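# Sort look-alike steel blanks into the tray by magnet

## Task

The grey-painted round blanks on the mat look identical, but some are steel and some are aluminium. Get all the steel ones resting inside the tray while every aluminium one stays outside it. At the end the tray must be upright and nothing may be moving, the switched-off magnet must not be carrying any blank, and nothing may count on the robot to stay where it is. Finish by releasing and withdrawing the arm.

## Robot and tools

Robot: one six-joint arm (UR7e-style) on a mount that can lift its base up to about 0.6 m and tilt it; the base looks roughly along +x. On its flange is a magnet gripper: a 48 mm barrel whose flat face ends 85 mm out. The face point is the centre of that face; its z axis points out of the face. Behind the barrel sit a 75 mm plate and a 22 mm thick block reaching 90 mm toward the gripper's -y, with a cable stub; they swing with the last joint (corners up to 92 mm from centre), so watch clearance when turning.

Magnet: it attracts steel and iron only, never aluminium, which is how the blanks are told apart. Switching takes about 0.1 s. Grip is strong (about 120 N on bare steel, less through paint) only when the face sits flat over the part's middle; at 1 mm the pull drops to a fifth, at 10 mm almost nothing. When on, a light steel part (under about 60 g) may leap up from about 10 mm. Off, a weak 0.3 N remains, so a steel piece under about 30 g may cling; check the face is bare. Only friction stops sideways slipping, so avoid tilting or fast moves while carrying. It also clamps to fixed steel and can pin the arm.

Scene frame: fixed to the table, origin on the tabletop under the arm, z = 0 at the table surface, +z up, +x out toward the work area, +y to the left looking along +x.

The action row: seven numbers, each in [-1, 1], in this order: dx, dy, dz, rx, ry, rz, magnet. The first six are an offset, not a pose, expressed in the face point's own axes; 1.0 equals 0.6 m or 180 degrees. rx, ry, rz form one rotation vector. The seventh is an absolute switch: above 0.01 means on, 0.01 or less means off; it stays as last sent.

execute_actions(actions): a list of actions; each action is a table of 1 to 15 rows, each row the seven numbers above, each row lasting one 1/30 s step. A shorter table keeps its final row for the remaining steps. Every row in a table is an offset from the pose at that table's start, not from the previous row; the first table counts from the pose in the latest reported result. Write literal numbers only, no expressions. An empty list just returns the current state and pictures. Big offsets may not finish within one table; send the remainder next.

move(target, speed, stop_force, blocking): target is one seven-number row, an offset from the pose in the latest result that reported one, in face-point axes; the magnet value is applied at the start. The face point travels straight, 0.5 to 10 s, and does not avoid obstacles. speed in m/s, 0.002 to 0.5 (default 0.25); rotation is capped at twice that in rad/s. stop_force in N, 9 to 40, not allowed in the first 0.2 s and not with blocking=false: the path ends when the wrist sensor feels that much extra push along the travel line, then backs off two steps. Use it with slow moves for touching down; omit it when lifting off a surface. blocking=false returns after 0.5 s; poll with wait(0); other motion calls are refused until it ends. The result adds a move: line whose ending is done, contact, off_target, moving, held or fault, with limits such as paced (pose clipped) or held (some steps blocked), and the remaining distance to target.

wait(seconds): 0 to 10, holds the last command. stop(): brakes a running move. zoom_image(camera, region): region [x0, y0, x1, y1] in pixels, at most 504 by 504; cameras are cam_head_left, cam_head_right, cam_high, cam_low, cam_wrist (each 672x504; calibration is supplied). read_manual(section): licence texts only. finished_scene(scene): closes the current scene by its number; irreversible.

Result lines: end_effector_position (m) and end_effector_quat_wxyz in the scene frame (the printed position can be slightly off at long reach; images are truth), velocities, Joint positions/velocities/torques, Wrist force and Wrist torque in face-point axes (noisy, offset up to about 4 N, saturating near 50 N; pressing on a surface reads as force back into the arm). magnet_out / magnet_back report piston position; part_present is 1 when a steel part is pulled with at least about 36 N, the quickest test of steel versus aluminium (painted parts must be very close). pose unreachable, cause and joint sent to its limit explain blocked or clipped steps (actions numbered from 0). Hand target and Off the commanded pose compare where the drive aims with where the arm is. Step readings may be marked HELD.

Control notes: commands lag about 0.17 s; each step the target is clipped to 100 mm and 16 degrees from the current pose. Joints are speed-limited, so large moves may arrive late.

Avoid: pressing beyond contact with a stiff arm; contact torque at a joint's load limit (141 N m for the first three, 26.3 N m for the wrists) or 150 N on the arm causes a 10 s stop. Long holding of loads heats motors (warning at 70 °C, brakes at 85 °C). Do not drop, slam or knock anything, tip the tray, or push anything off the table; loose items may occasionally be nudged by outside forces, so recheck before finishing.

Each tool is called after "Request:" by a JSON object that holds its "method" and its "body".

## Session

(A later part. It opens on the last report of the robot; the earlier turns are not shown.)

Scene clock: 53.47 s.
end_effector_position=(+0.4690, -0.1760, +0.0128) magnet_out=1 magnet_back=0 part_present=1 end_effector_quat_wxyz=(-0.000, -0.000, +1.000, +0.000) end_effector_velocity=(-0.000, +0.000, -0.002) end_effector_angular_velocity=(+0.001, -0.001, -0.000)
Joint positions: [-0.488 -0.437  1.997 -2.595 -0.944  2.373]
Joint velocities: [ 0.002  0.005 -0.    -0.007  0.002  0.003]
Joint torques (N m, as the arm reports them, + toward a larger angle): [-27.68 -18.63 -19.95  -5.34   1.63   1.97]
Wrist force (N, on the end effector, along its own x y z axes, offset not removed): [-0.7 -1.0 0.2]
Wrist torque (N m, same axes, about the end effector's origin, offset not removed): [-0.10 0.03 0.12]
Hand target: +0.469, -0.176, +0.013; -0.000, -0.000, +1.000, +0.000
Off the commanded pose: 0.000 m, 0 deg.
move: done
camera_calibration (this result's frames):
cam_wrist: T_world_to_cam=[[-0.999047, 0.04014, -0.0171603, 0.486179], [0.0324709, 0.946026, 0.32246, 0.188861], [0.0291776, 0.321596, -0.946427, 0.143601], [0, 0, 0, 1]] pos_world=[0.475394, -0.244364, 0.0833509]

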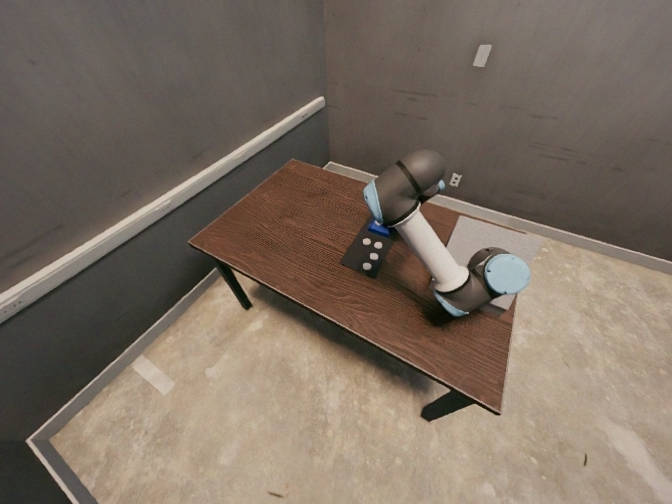

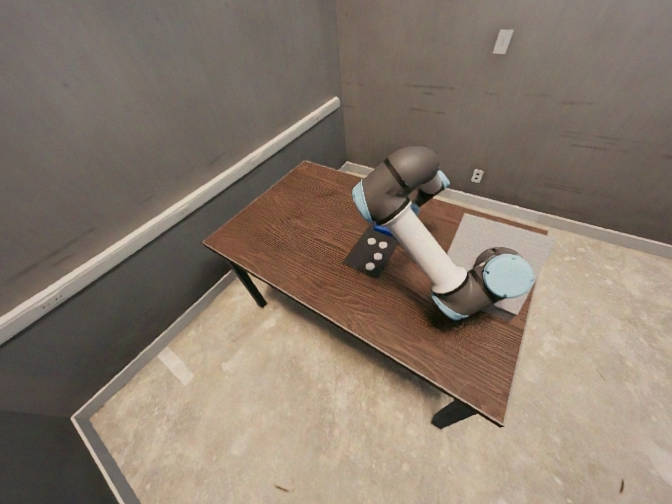

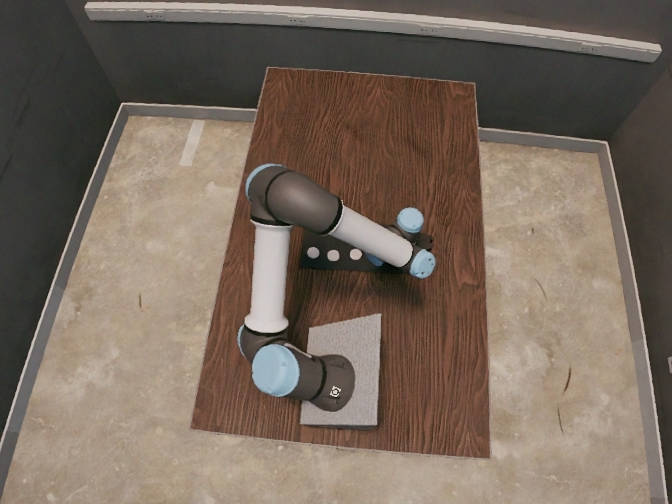

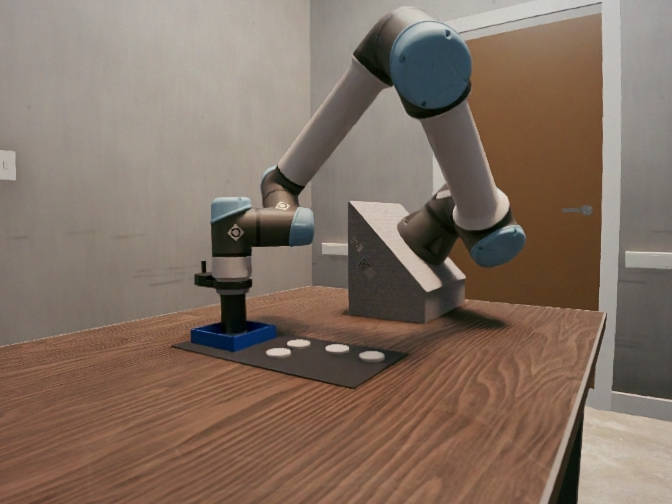

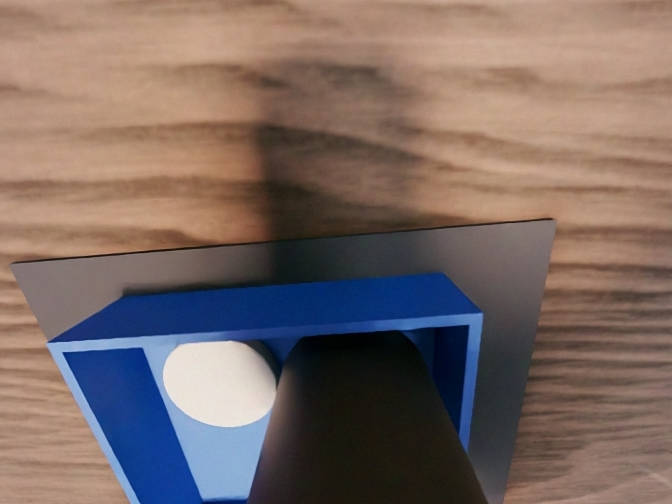

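Request:
{"method": "move", "body": {"target": [0,0.11,-0.0787,0,0,0,0], "speed": 0.2}}

Request:
{"method": "move", "body": {"target": [0.0417,0.26,0.078,0,0,0,0], "speed": 0.25}}

Scene clock: 56.20 s.
end_effector_position=(+0.4691, -0.1103, +0.0599) magnet_out=0 magnet_back=1 part_present=0 end_effector_quat_wxyz=(-0.000, -0.000, +1.000, +0.000) end_effector_velocity=(-0.000, +0.002, +0.001) end_effector_angular_velocity=(-0.000, +0.000, +0.001)
Joint positions: [-0.465 -0.645  2.098 -2.501 -0.932  2.397]
Joint velocities: [ 0.001 -0.006  0.002  0.004  0.    -0.   ]
Joint torques (N m, as the arm reports them, + toward a larger angle): [-25.25 -42.45  -6.35   0.22   1.76   2.24]
Wrist force (N, on the end effector, along its own x y z axes, offset not removed): [1.5 -3.9 1.5]
Wrist torque (N m, same axes, about the end effector's origin, offset not removed): [-0.34 -0.17 0.13]
Hand target: +0.469, -0.110, +0.060; -0.000, -0.000, +1.000, +0.000
Off the commanded pose: 0.000 m, 0 deg.
move: done
camera_calibration (this result's frames):
cam_wrist: T_world_to_cam=[[-0.999046, 0.0401576, -0.0171878, 0.484431], [0.0324799, 0.946038, 0.322424, 0.111512], [0.029208, 0.321558, -0.946439, 0.167023], [0, 0, 0, 1]] pos_world=[0.475468, -0.178656, 0.13045]

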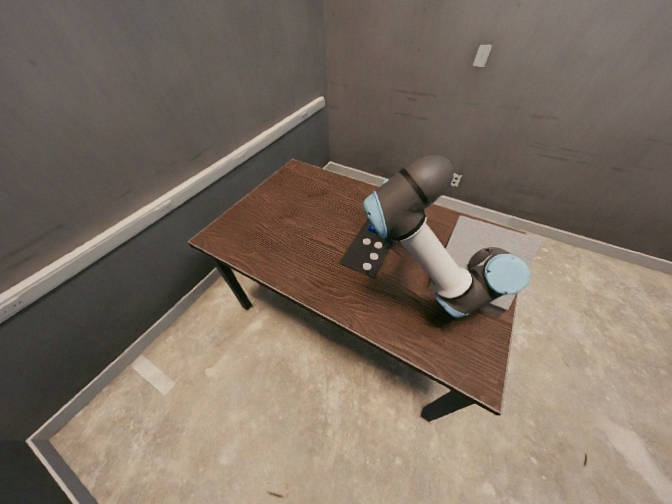

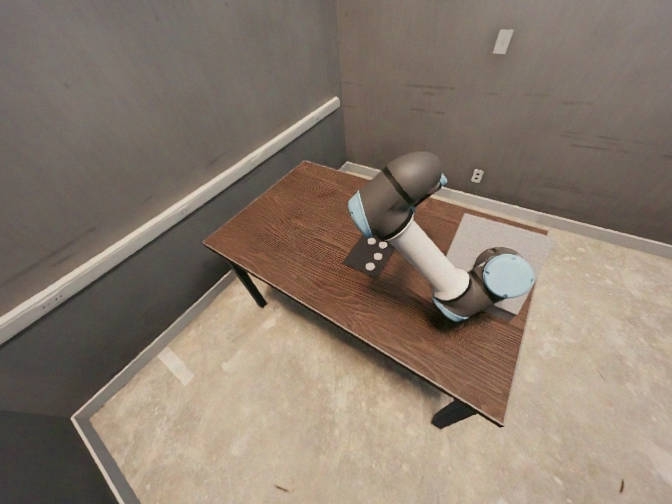

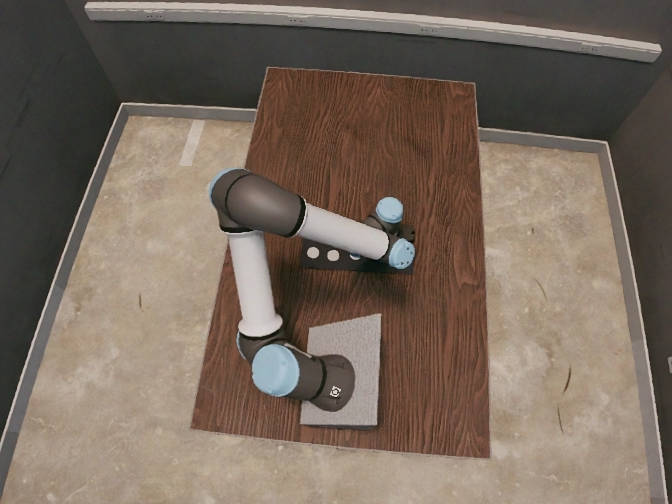

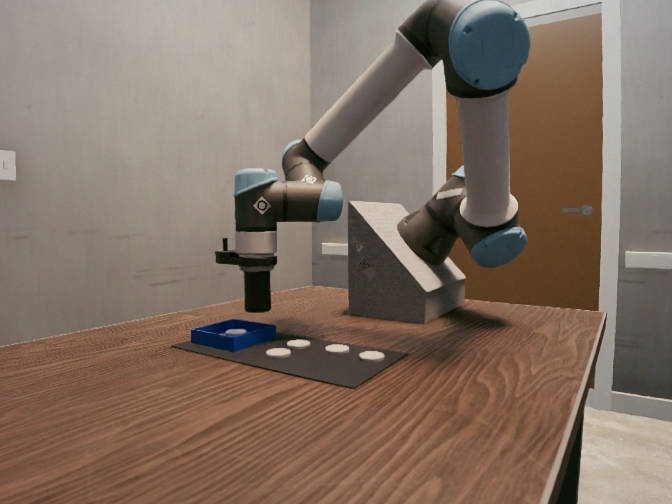

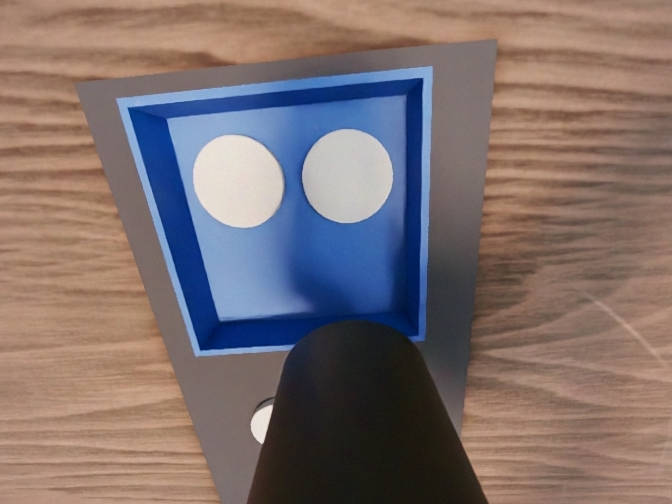

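Scene clock: 57.53 s.
end_effector_position=(+0.4444, +0.0453, +0.0134) magnet_out=0 magnet_back=1 part_present=0 end_effector_quat_wxyz=(-0.000, -0.000, +1.000, +0.000) end_effector_velocity=(-0.000, +0.002, -0.001) end_effector_angular_velocity=(-0.003, -0.001, -0.000)
Joint positions: [-0.201 -0.842  2.292 -2.7   -0.824  2.711]
Joint velocities: [ 0.005 -0.003  0.002 -0.006 -0.001  0.009]
Joint torques (N m, as the arm reports them, + toward a larger angle): [-24.29 -34.07  -1.35  -4.84   1.84   2.22]
Wrist force (N, on the end effector, along its own x y z axes, offset not removed): [0.0 2.3 -1.5]
Wrist torque (N m, same axes, about the end effector's origin, offset not removed): [0.35 -0.10 -0.04]
Hand target: +0.444, +0.046, +0.013; +0.000, -0.000, +1.000, -0.000
Off the commanded pose: 0.001 m, 0 deg.
move: done
camera_calibration (this result's frames):
cam_wrist: T_world_to_cam=[[-0.999045, 0.0401432, -0.017236, 0.452649], [0.0324578, 0.946117, 0.322195, -0.0198772], [0.0292413, 0.321328, -0.946516, 0.0736549], [0, 0, 0, 1]] pos_world=[0.450708, -0.023032, 0.0839218]

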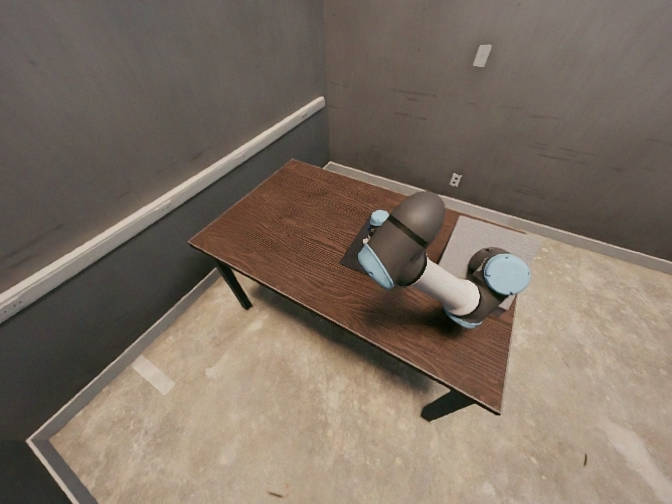

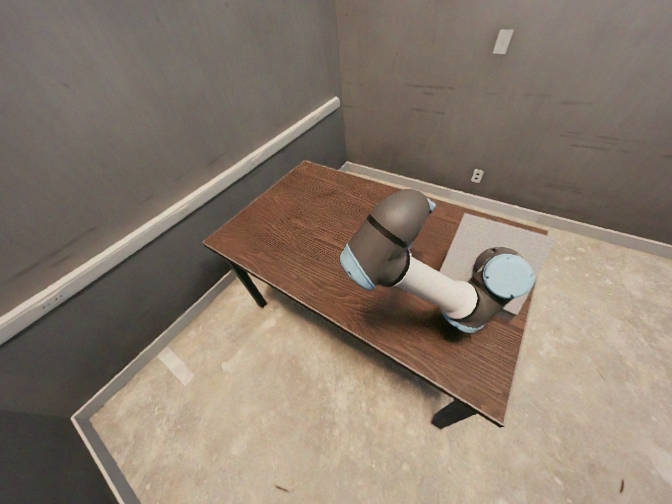

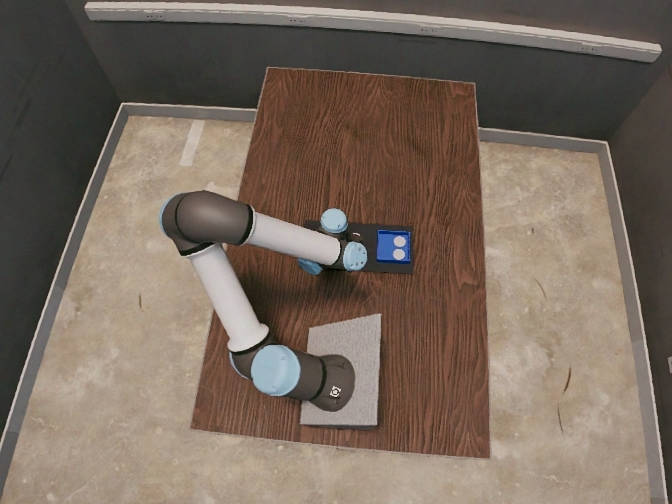

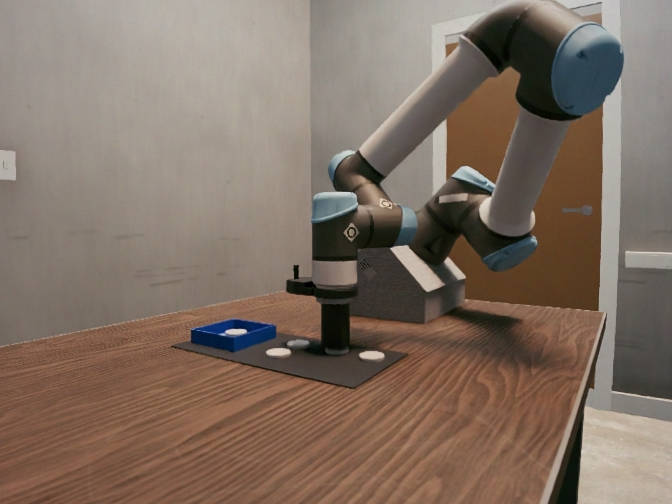

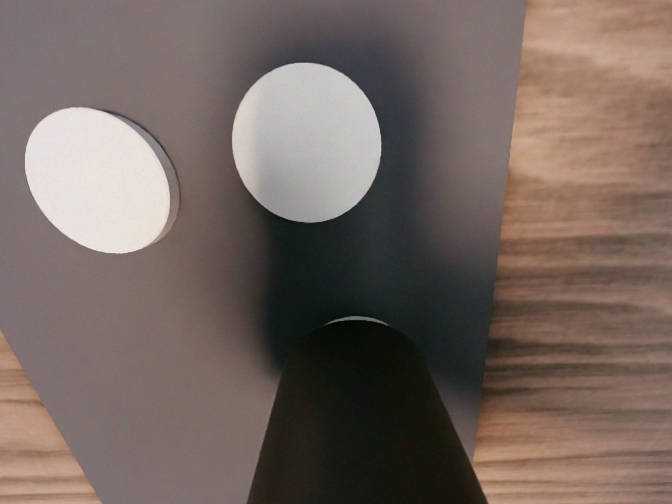

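Lower 3 mm, then switch on.

Request:
{"method": "execute_actions", "body": {"actions": [[[0,0,0.0025,0,0,0,0],[0,0,0.005,0,0,0,0],[0,0,0.005,0,0,0,0],[0,0,0.005,0,0,0,0],[0,0,0.005,0,0,0,0],[0,0,0.005,0,0,0,0],[0,0,0.005,0,0,0,0],[0,0,0.005,0,0,0,1],[0,0,0.005,0,0,0,1],[0,0,0.005,0,0,0,1],[0,0,0.005,0,0,0,1],[0,0,0.005,0,0,0,1],[0,0,0.002,0,0,0,1],[0,0,-0.002,0,0,0,1],[0,0,-0.006,0,0,0,1]]]}}

Scene clock: 60.47 s.
end_effector_position=(+0.4445, +0.0453, +0.0111) magnet_out=1 magnet_back=0 part_present=1 end_effector_quat_wxyz=(+0.000, -0.000, +1.000, +0.000) end_effector_velocity=(+0.002, +0.001, +0.022) end_effector_angular_velocity=(+0.005, -0.005, +0.004)
Joint positions: [-0.197 -0.836  2.291 -2.708 -0.822  2.715]
Joint velocities: [-0.035 -0.055  0.005  0.078 -0.005 -0.047]
Joint torques (N m, as the arm reports them, + toward a larger angle): [-37.59 -43.14  -2.48   0.59  -1.71  -2.23]
Wrist force (N, on the end effector, along its own x y z axes, offset not removed): [0.6 -1.4 1.9]
Wrist torque (N m, same axes, about the end effector's origin, offset not removed): [-0.04 -0.20 0.21]
Hand target: +0.444, +0.045, +0.017; +0.000, -0.000, +1.000, -0.000
Off the commanded pose: 0.006 m, 0 deg.
Step readings (end_effector_position):
0: (+0.4444, +0.0456, +0.0133)
1: (+0.4444, +0.0456, +0.0133)
2: (+0.4444, +0.0456, +0.0132)
4: (+0.4443, +0.0455, +0.0122)
8: (+0.4443, +0.0454, +0.0110)
15: end_effector_position above
camera_calibration (this result's frames):
cam_wrist: T_world_to_cam=[[-0.999043, 0.0400944, -0.0174776, 0.452719], [0.0323289, 0.946066, 0.322356, -0.0191572], [0.0294596, 0.321482, -0.946457, 0.0714394], [0, 0, 0, 1]] pos_world=[0.4508, -0.022994, 0.0817022]

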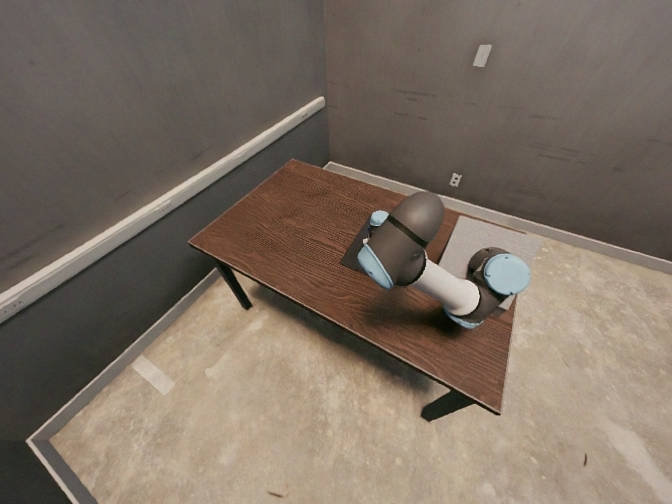

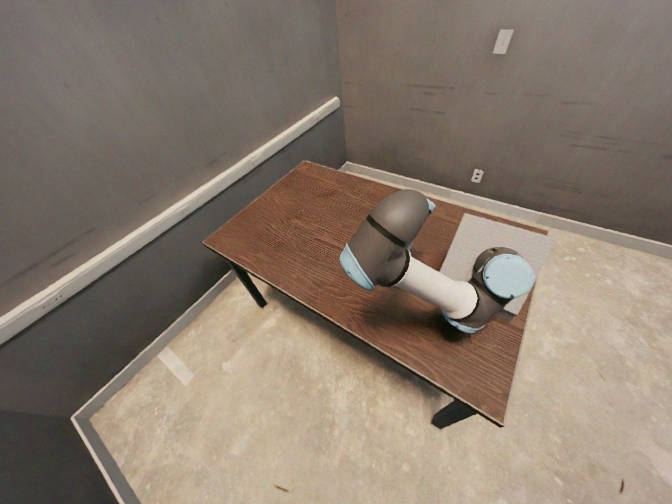

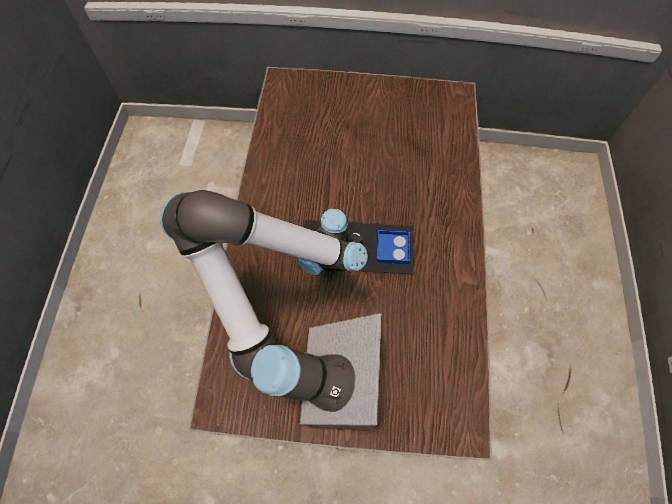

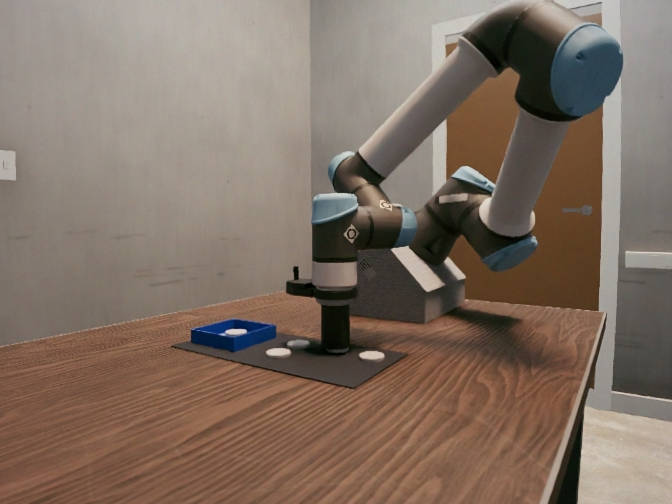

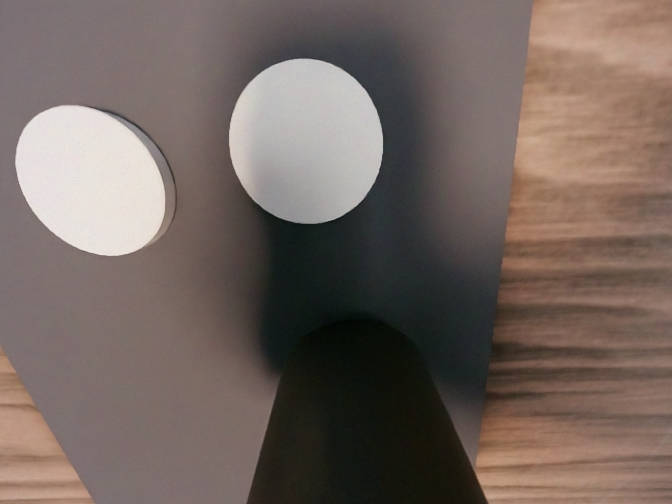

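Request:
{"method": "move", "body": {"target": [-0.0383,-0.293,-0.0815,0,0,0,1], "speed": 0.25}}

Request:
{"method": "move", "body": {"target": [0,-0.0008,0.078,0,0,0,1], "speed": 0.07, "stop_force": 12}}

Scene clock: 67.00 s.
end_effector_position=(+0.4671, -0.1301, +0.0597) magnet_out=1 magnet_back=0 part_present=1 end_effector_quat_wxyz=(+0.000, -0.000, +1.000, +0.000) end_effector_velocity=(+0.000, -0.003, +0.000) end_effector_angular_velocity=(+0.001, +0.001, -0.001)
Joint positions: [-0.492 -0.61   2.077 -2.499 -0.945  2.369]
Joint velocities: [-0.003  0.004 -0.005  0.005 -0.002 -0.004]
Joint torques (N m, as the arm reports them, + toward a larger angle): [-39.48 -15.72 -18.88   0.12  -2.04  -2.22]
Wrist force (N, on the end effector, along its own x y z axes, offset not removed): [1.8 2.1 0.7]
Wrist torque (N m, same axes, about the end effector's origin, offset not removed): [0.35 -0.13 0.06]
Hand target: +0.467, -0.130, +0.060; -0.000, -0.000, +1.000, +0.000
Off the commanded pose: 0.001 m, 0 deg.
move: done
camera_calibration (this result's frames):
cam_wrist: T_world_to_cam=[[-0.999048, 0.0400297, -0.0173376, 0.483199], [0.0323004, 0.945932, 0.322753, 0.130339], [0.0293199, 0.321886, -0.946324, 0.173249], [0, 0, 0, 1]] pos_world=[0.47345, -0.1984, 0.13026]

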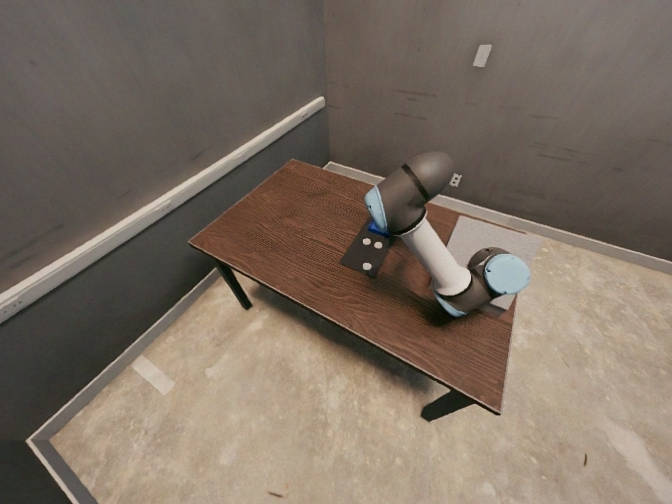

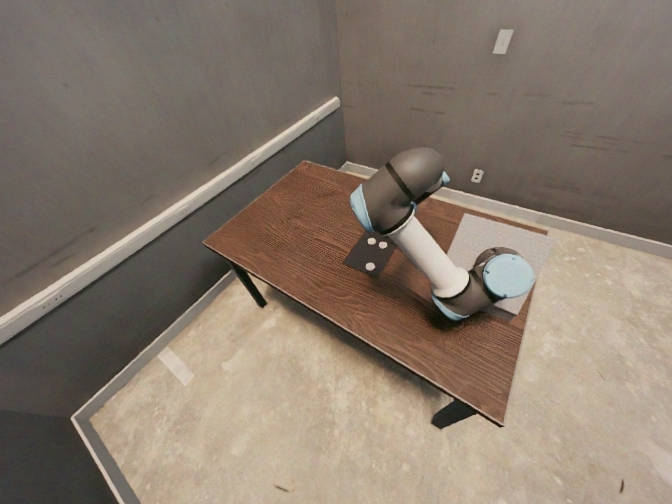

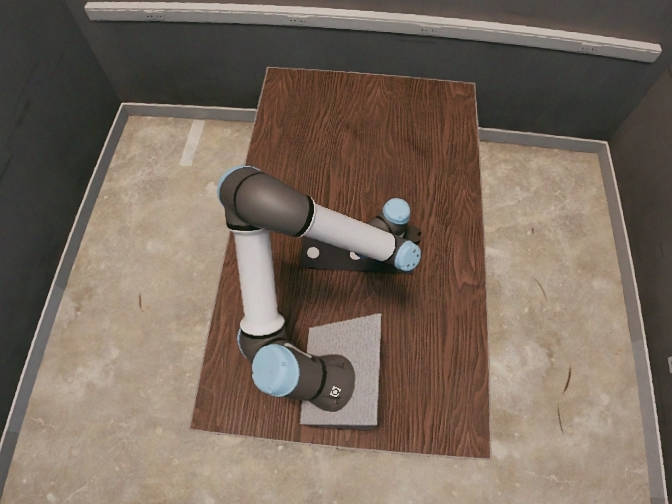

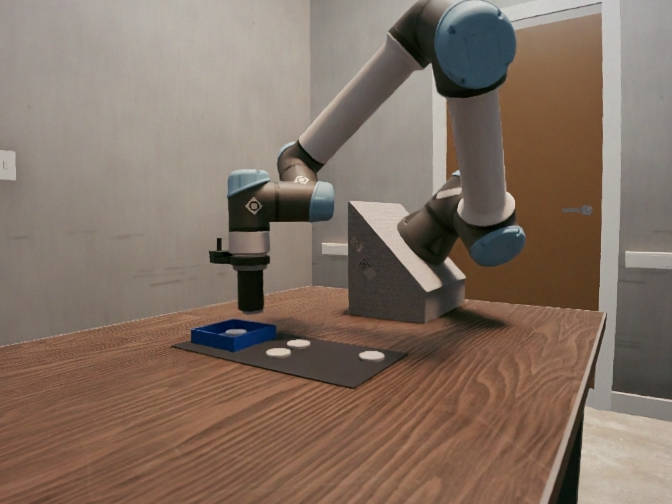

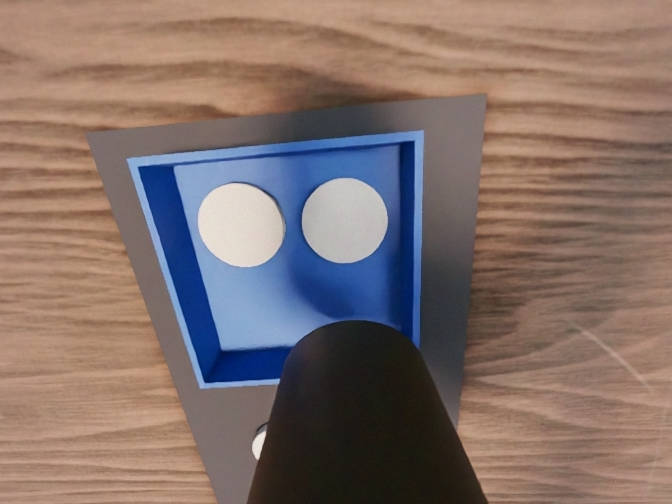

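Scene clock: 68.13 s.
end_effector_position=(+0.4671, -0.1305, +0.0132) magnet_out=1 magnet_back=0 part_present=1 end_effector_quat_wxyz=(-0.000, -0.000, +1.000, +0.000) end_effector_velocity=(+0.000, +0.000, -0.003) end_effector_angular_velocity=(+0.000, -0.001, +0.000)
Joint positions: [-0.433 -0.516  2.069 -2.623 -0.916  2.432]
Joint velocities: [ 0.004  0.006 -0.001 -0.007  0.002  0.004]
Joint torques (N m, as the arm reports them, + toward a larger angle): [-24.29 -17.46 -19.39  -5.24   1.95   2.06]
Wrist force (N, on the end effector, along its own x y z axes, offset not removed): [-1.8 0.9 -0.4]
Wrist torque (N m, same axes, about the end effector's origin, offset not removed): [0.31 0.28 -0.03]
Hand target: +0.467, -0.130, +0.013; +0.000, -0.000, +1.000, +0.000
Off the commanded pose: 0.000 m, 0 deg.
move: done
camera_calibration (this result's frames):
cam_wrist: T_world_to_cam=[[-0.999048, 0.040035, -0.017307, 0.482403], [0.0323165, 0.945945, 0.322712, 0.145737], [0.0292913, 0.321845, -0.946339, 0.12941], [0, 0, 0, 1]] pos_world=[0.473443, -0.198822, 0.0837837]

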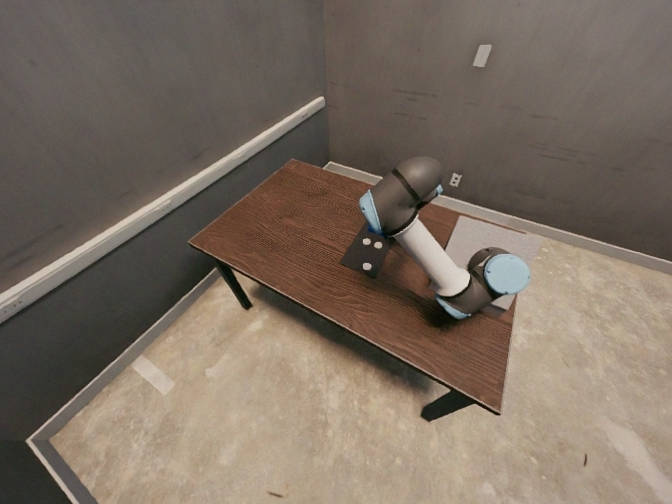

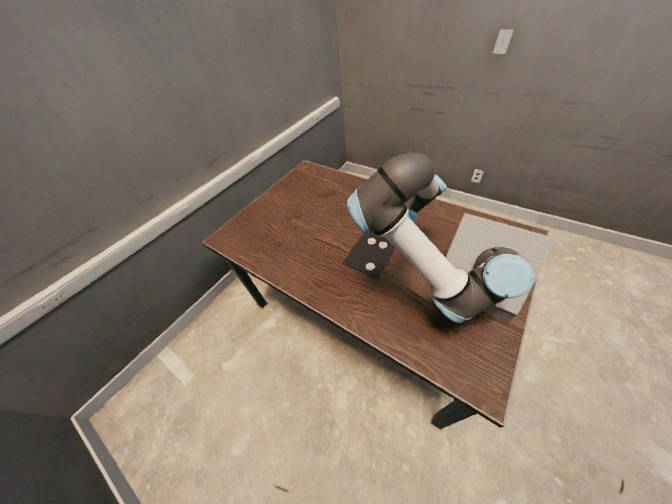

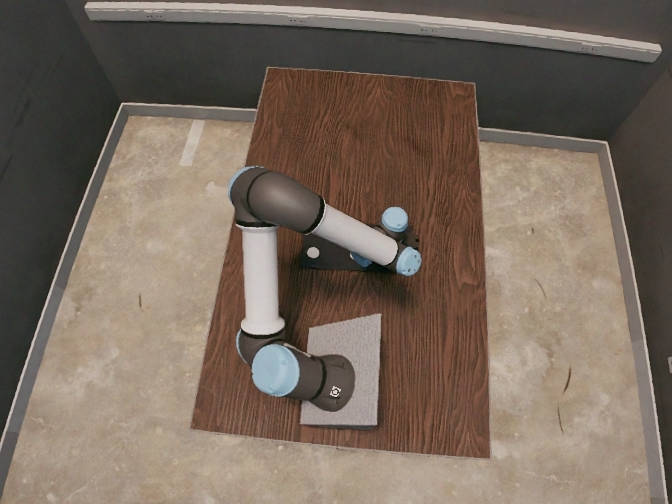

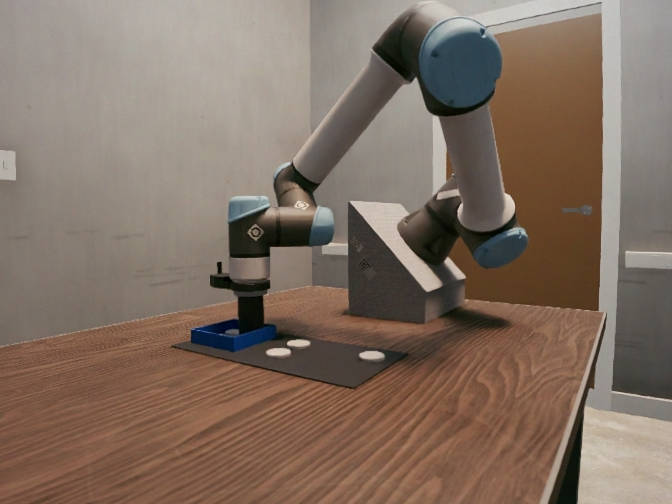

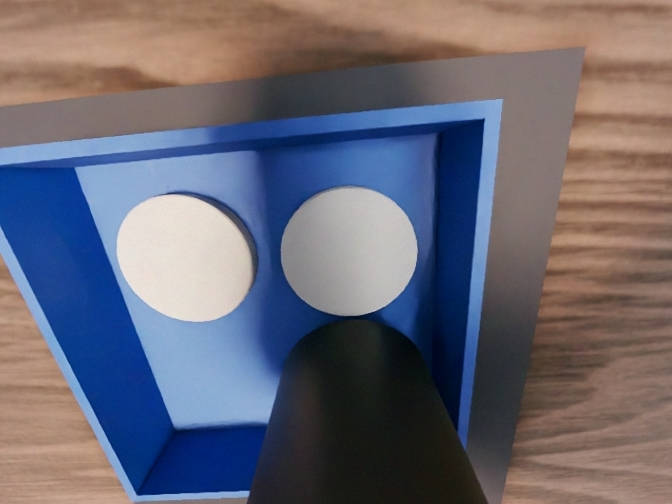

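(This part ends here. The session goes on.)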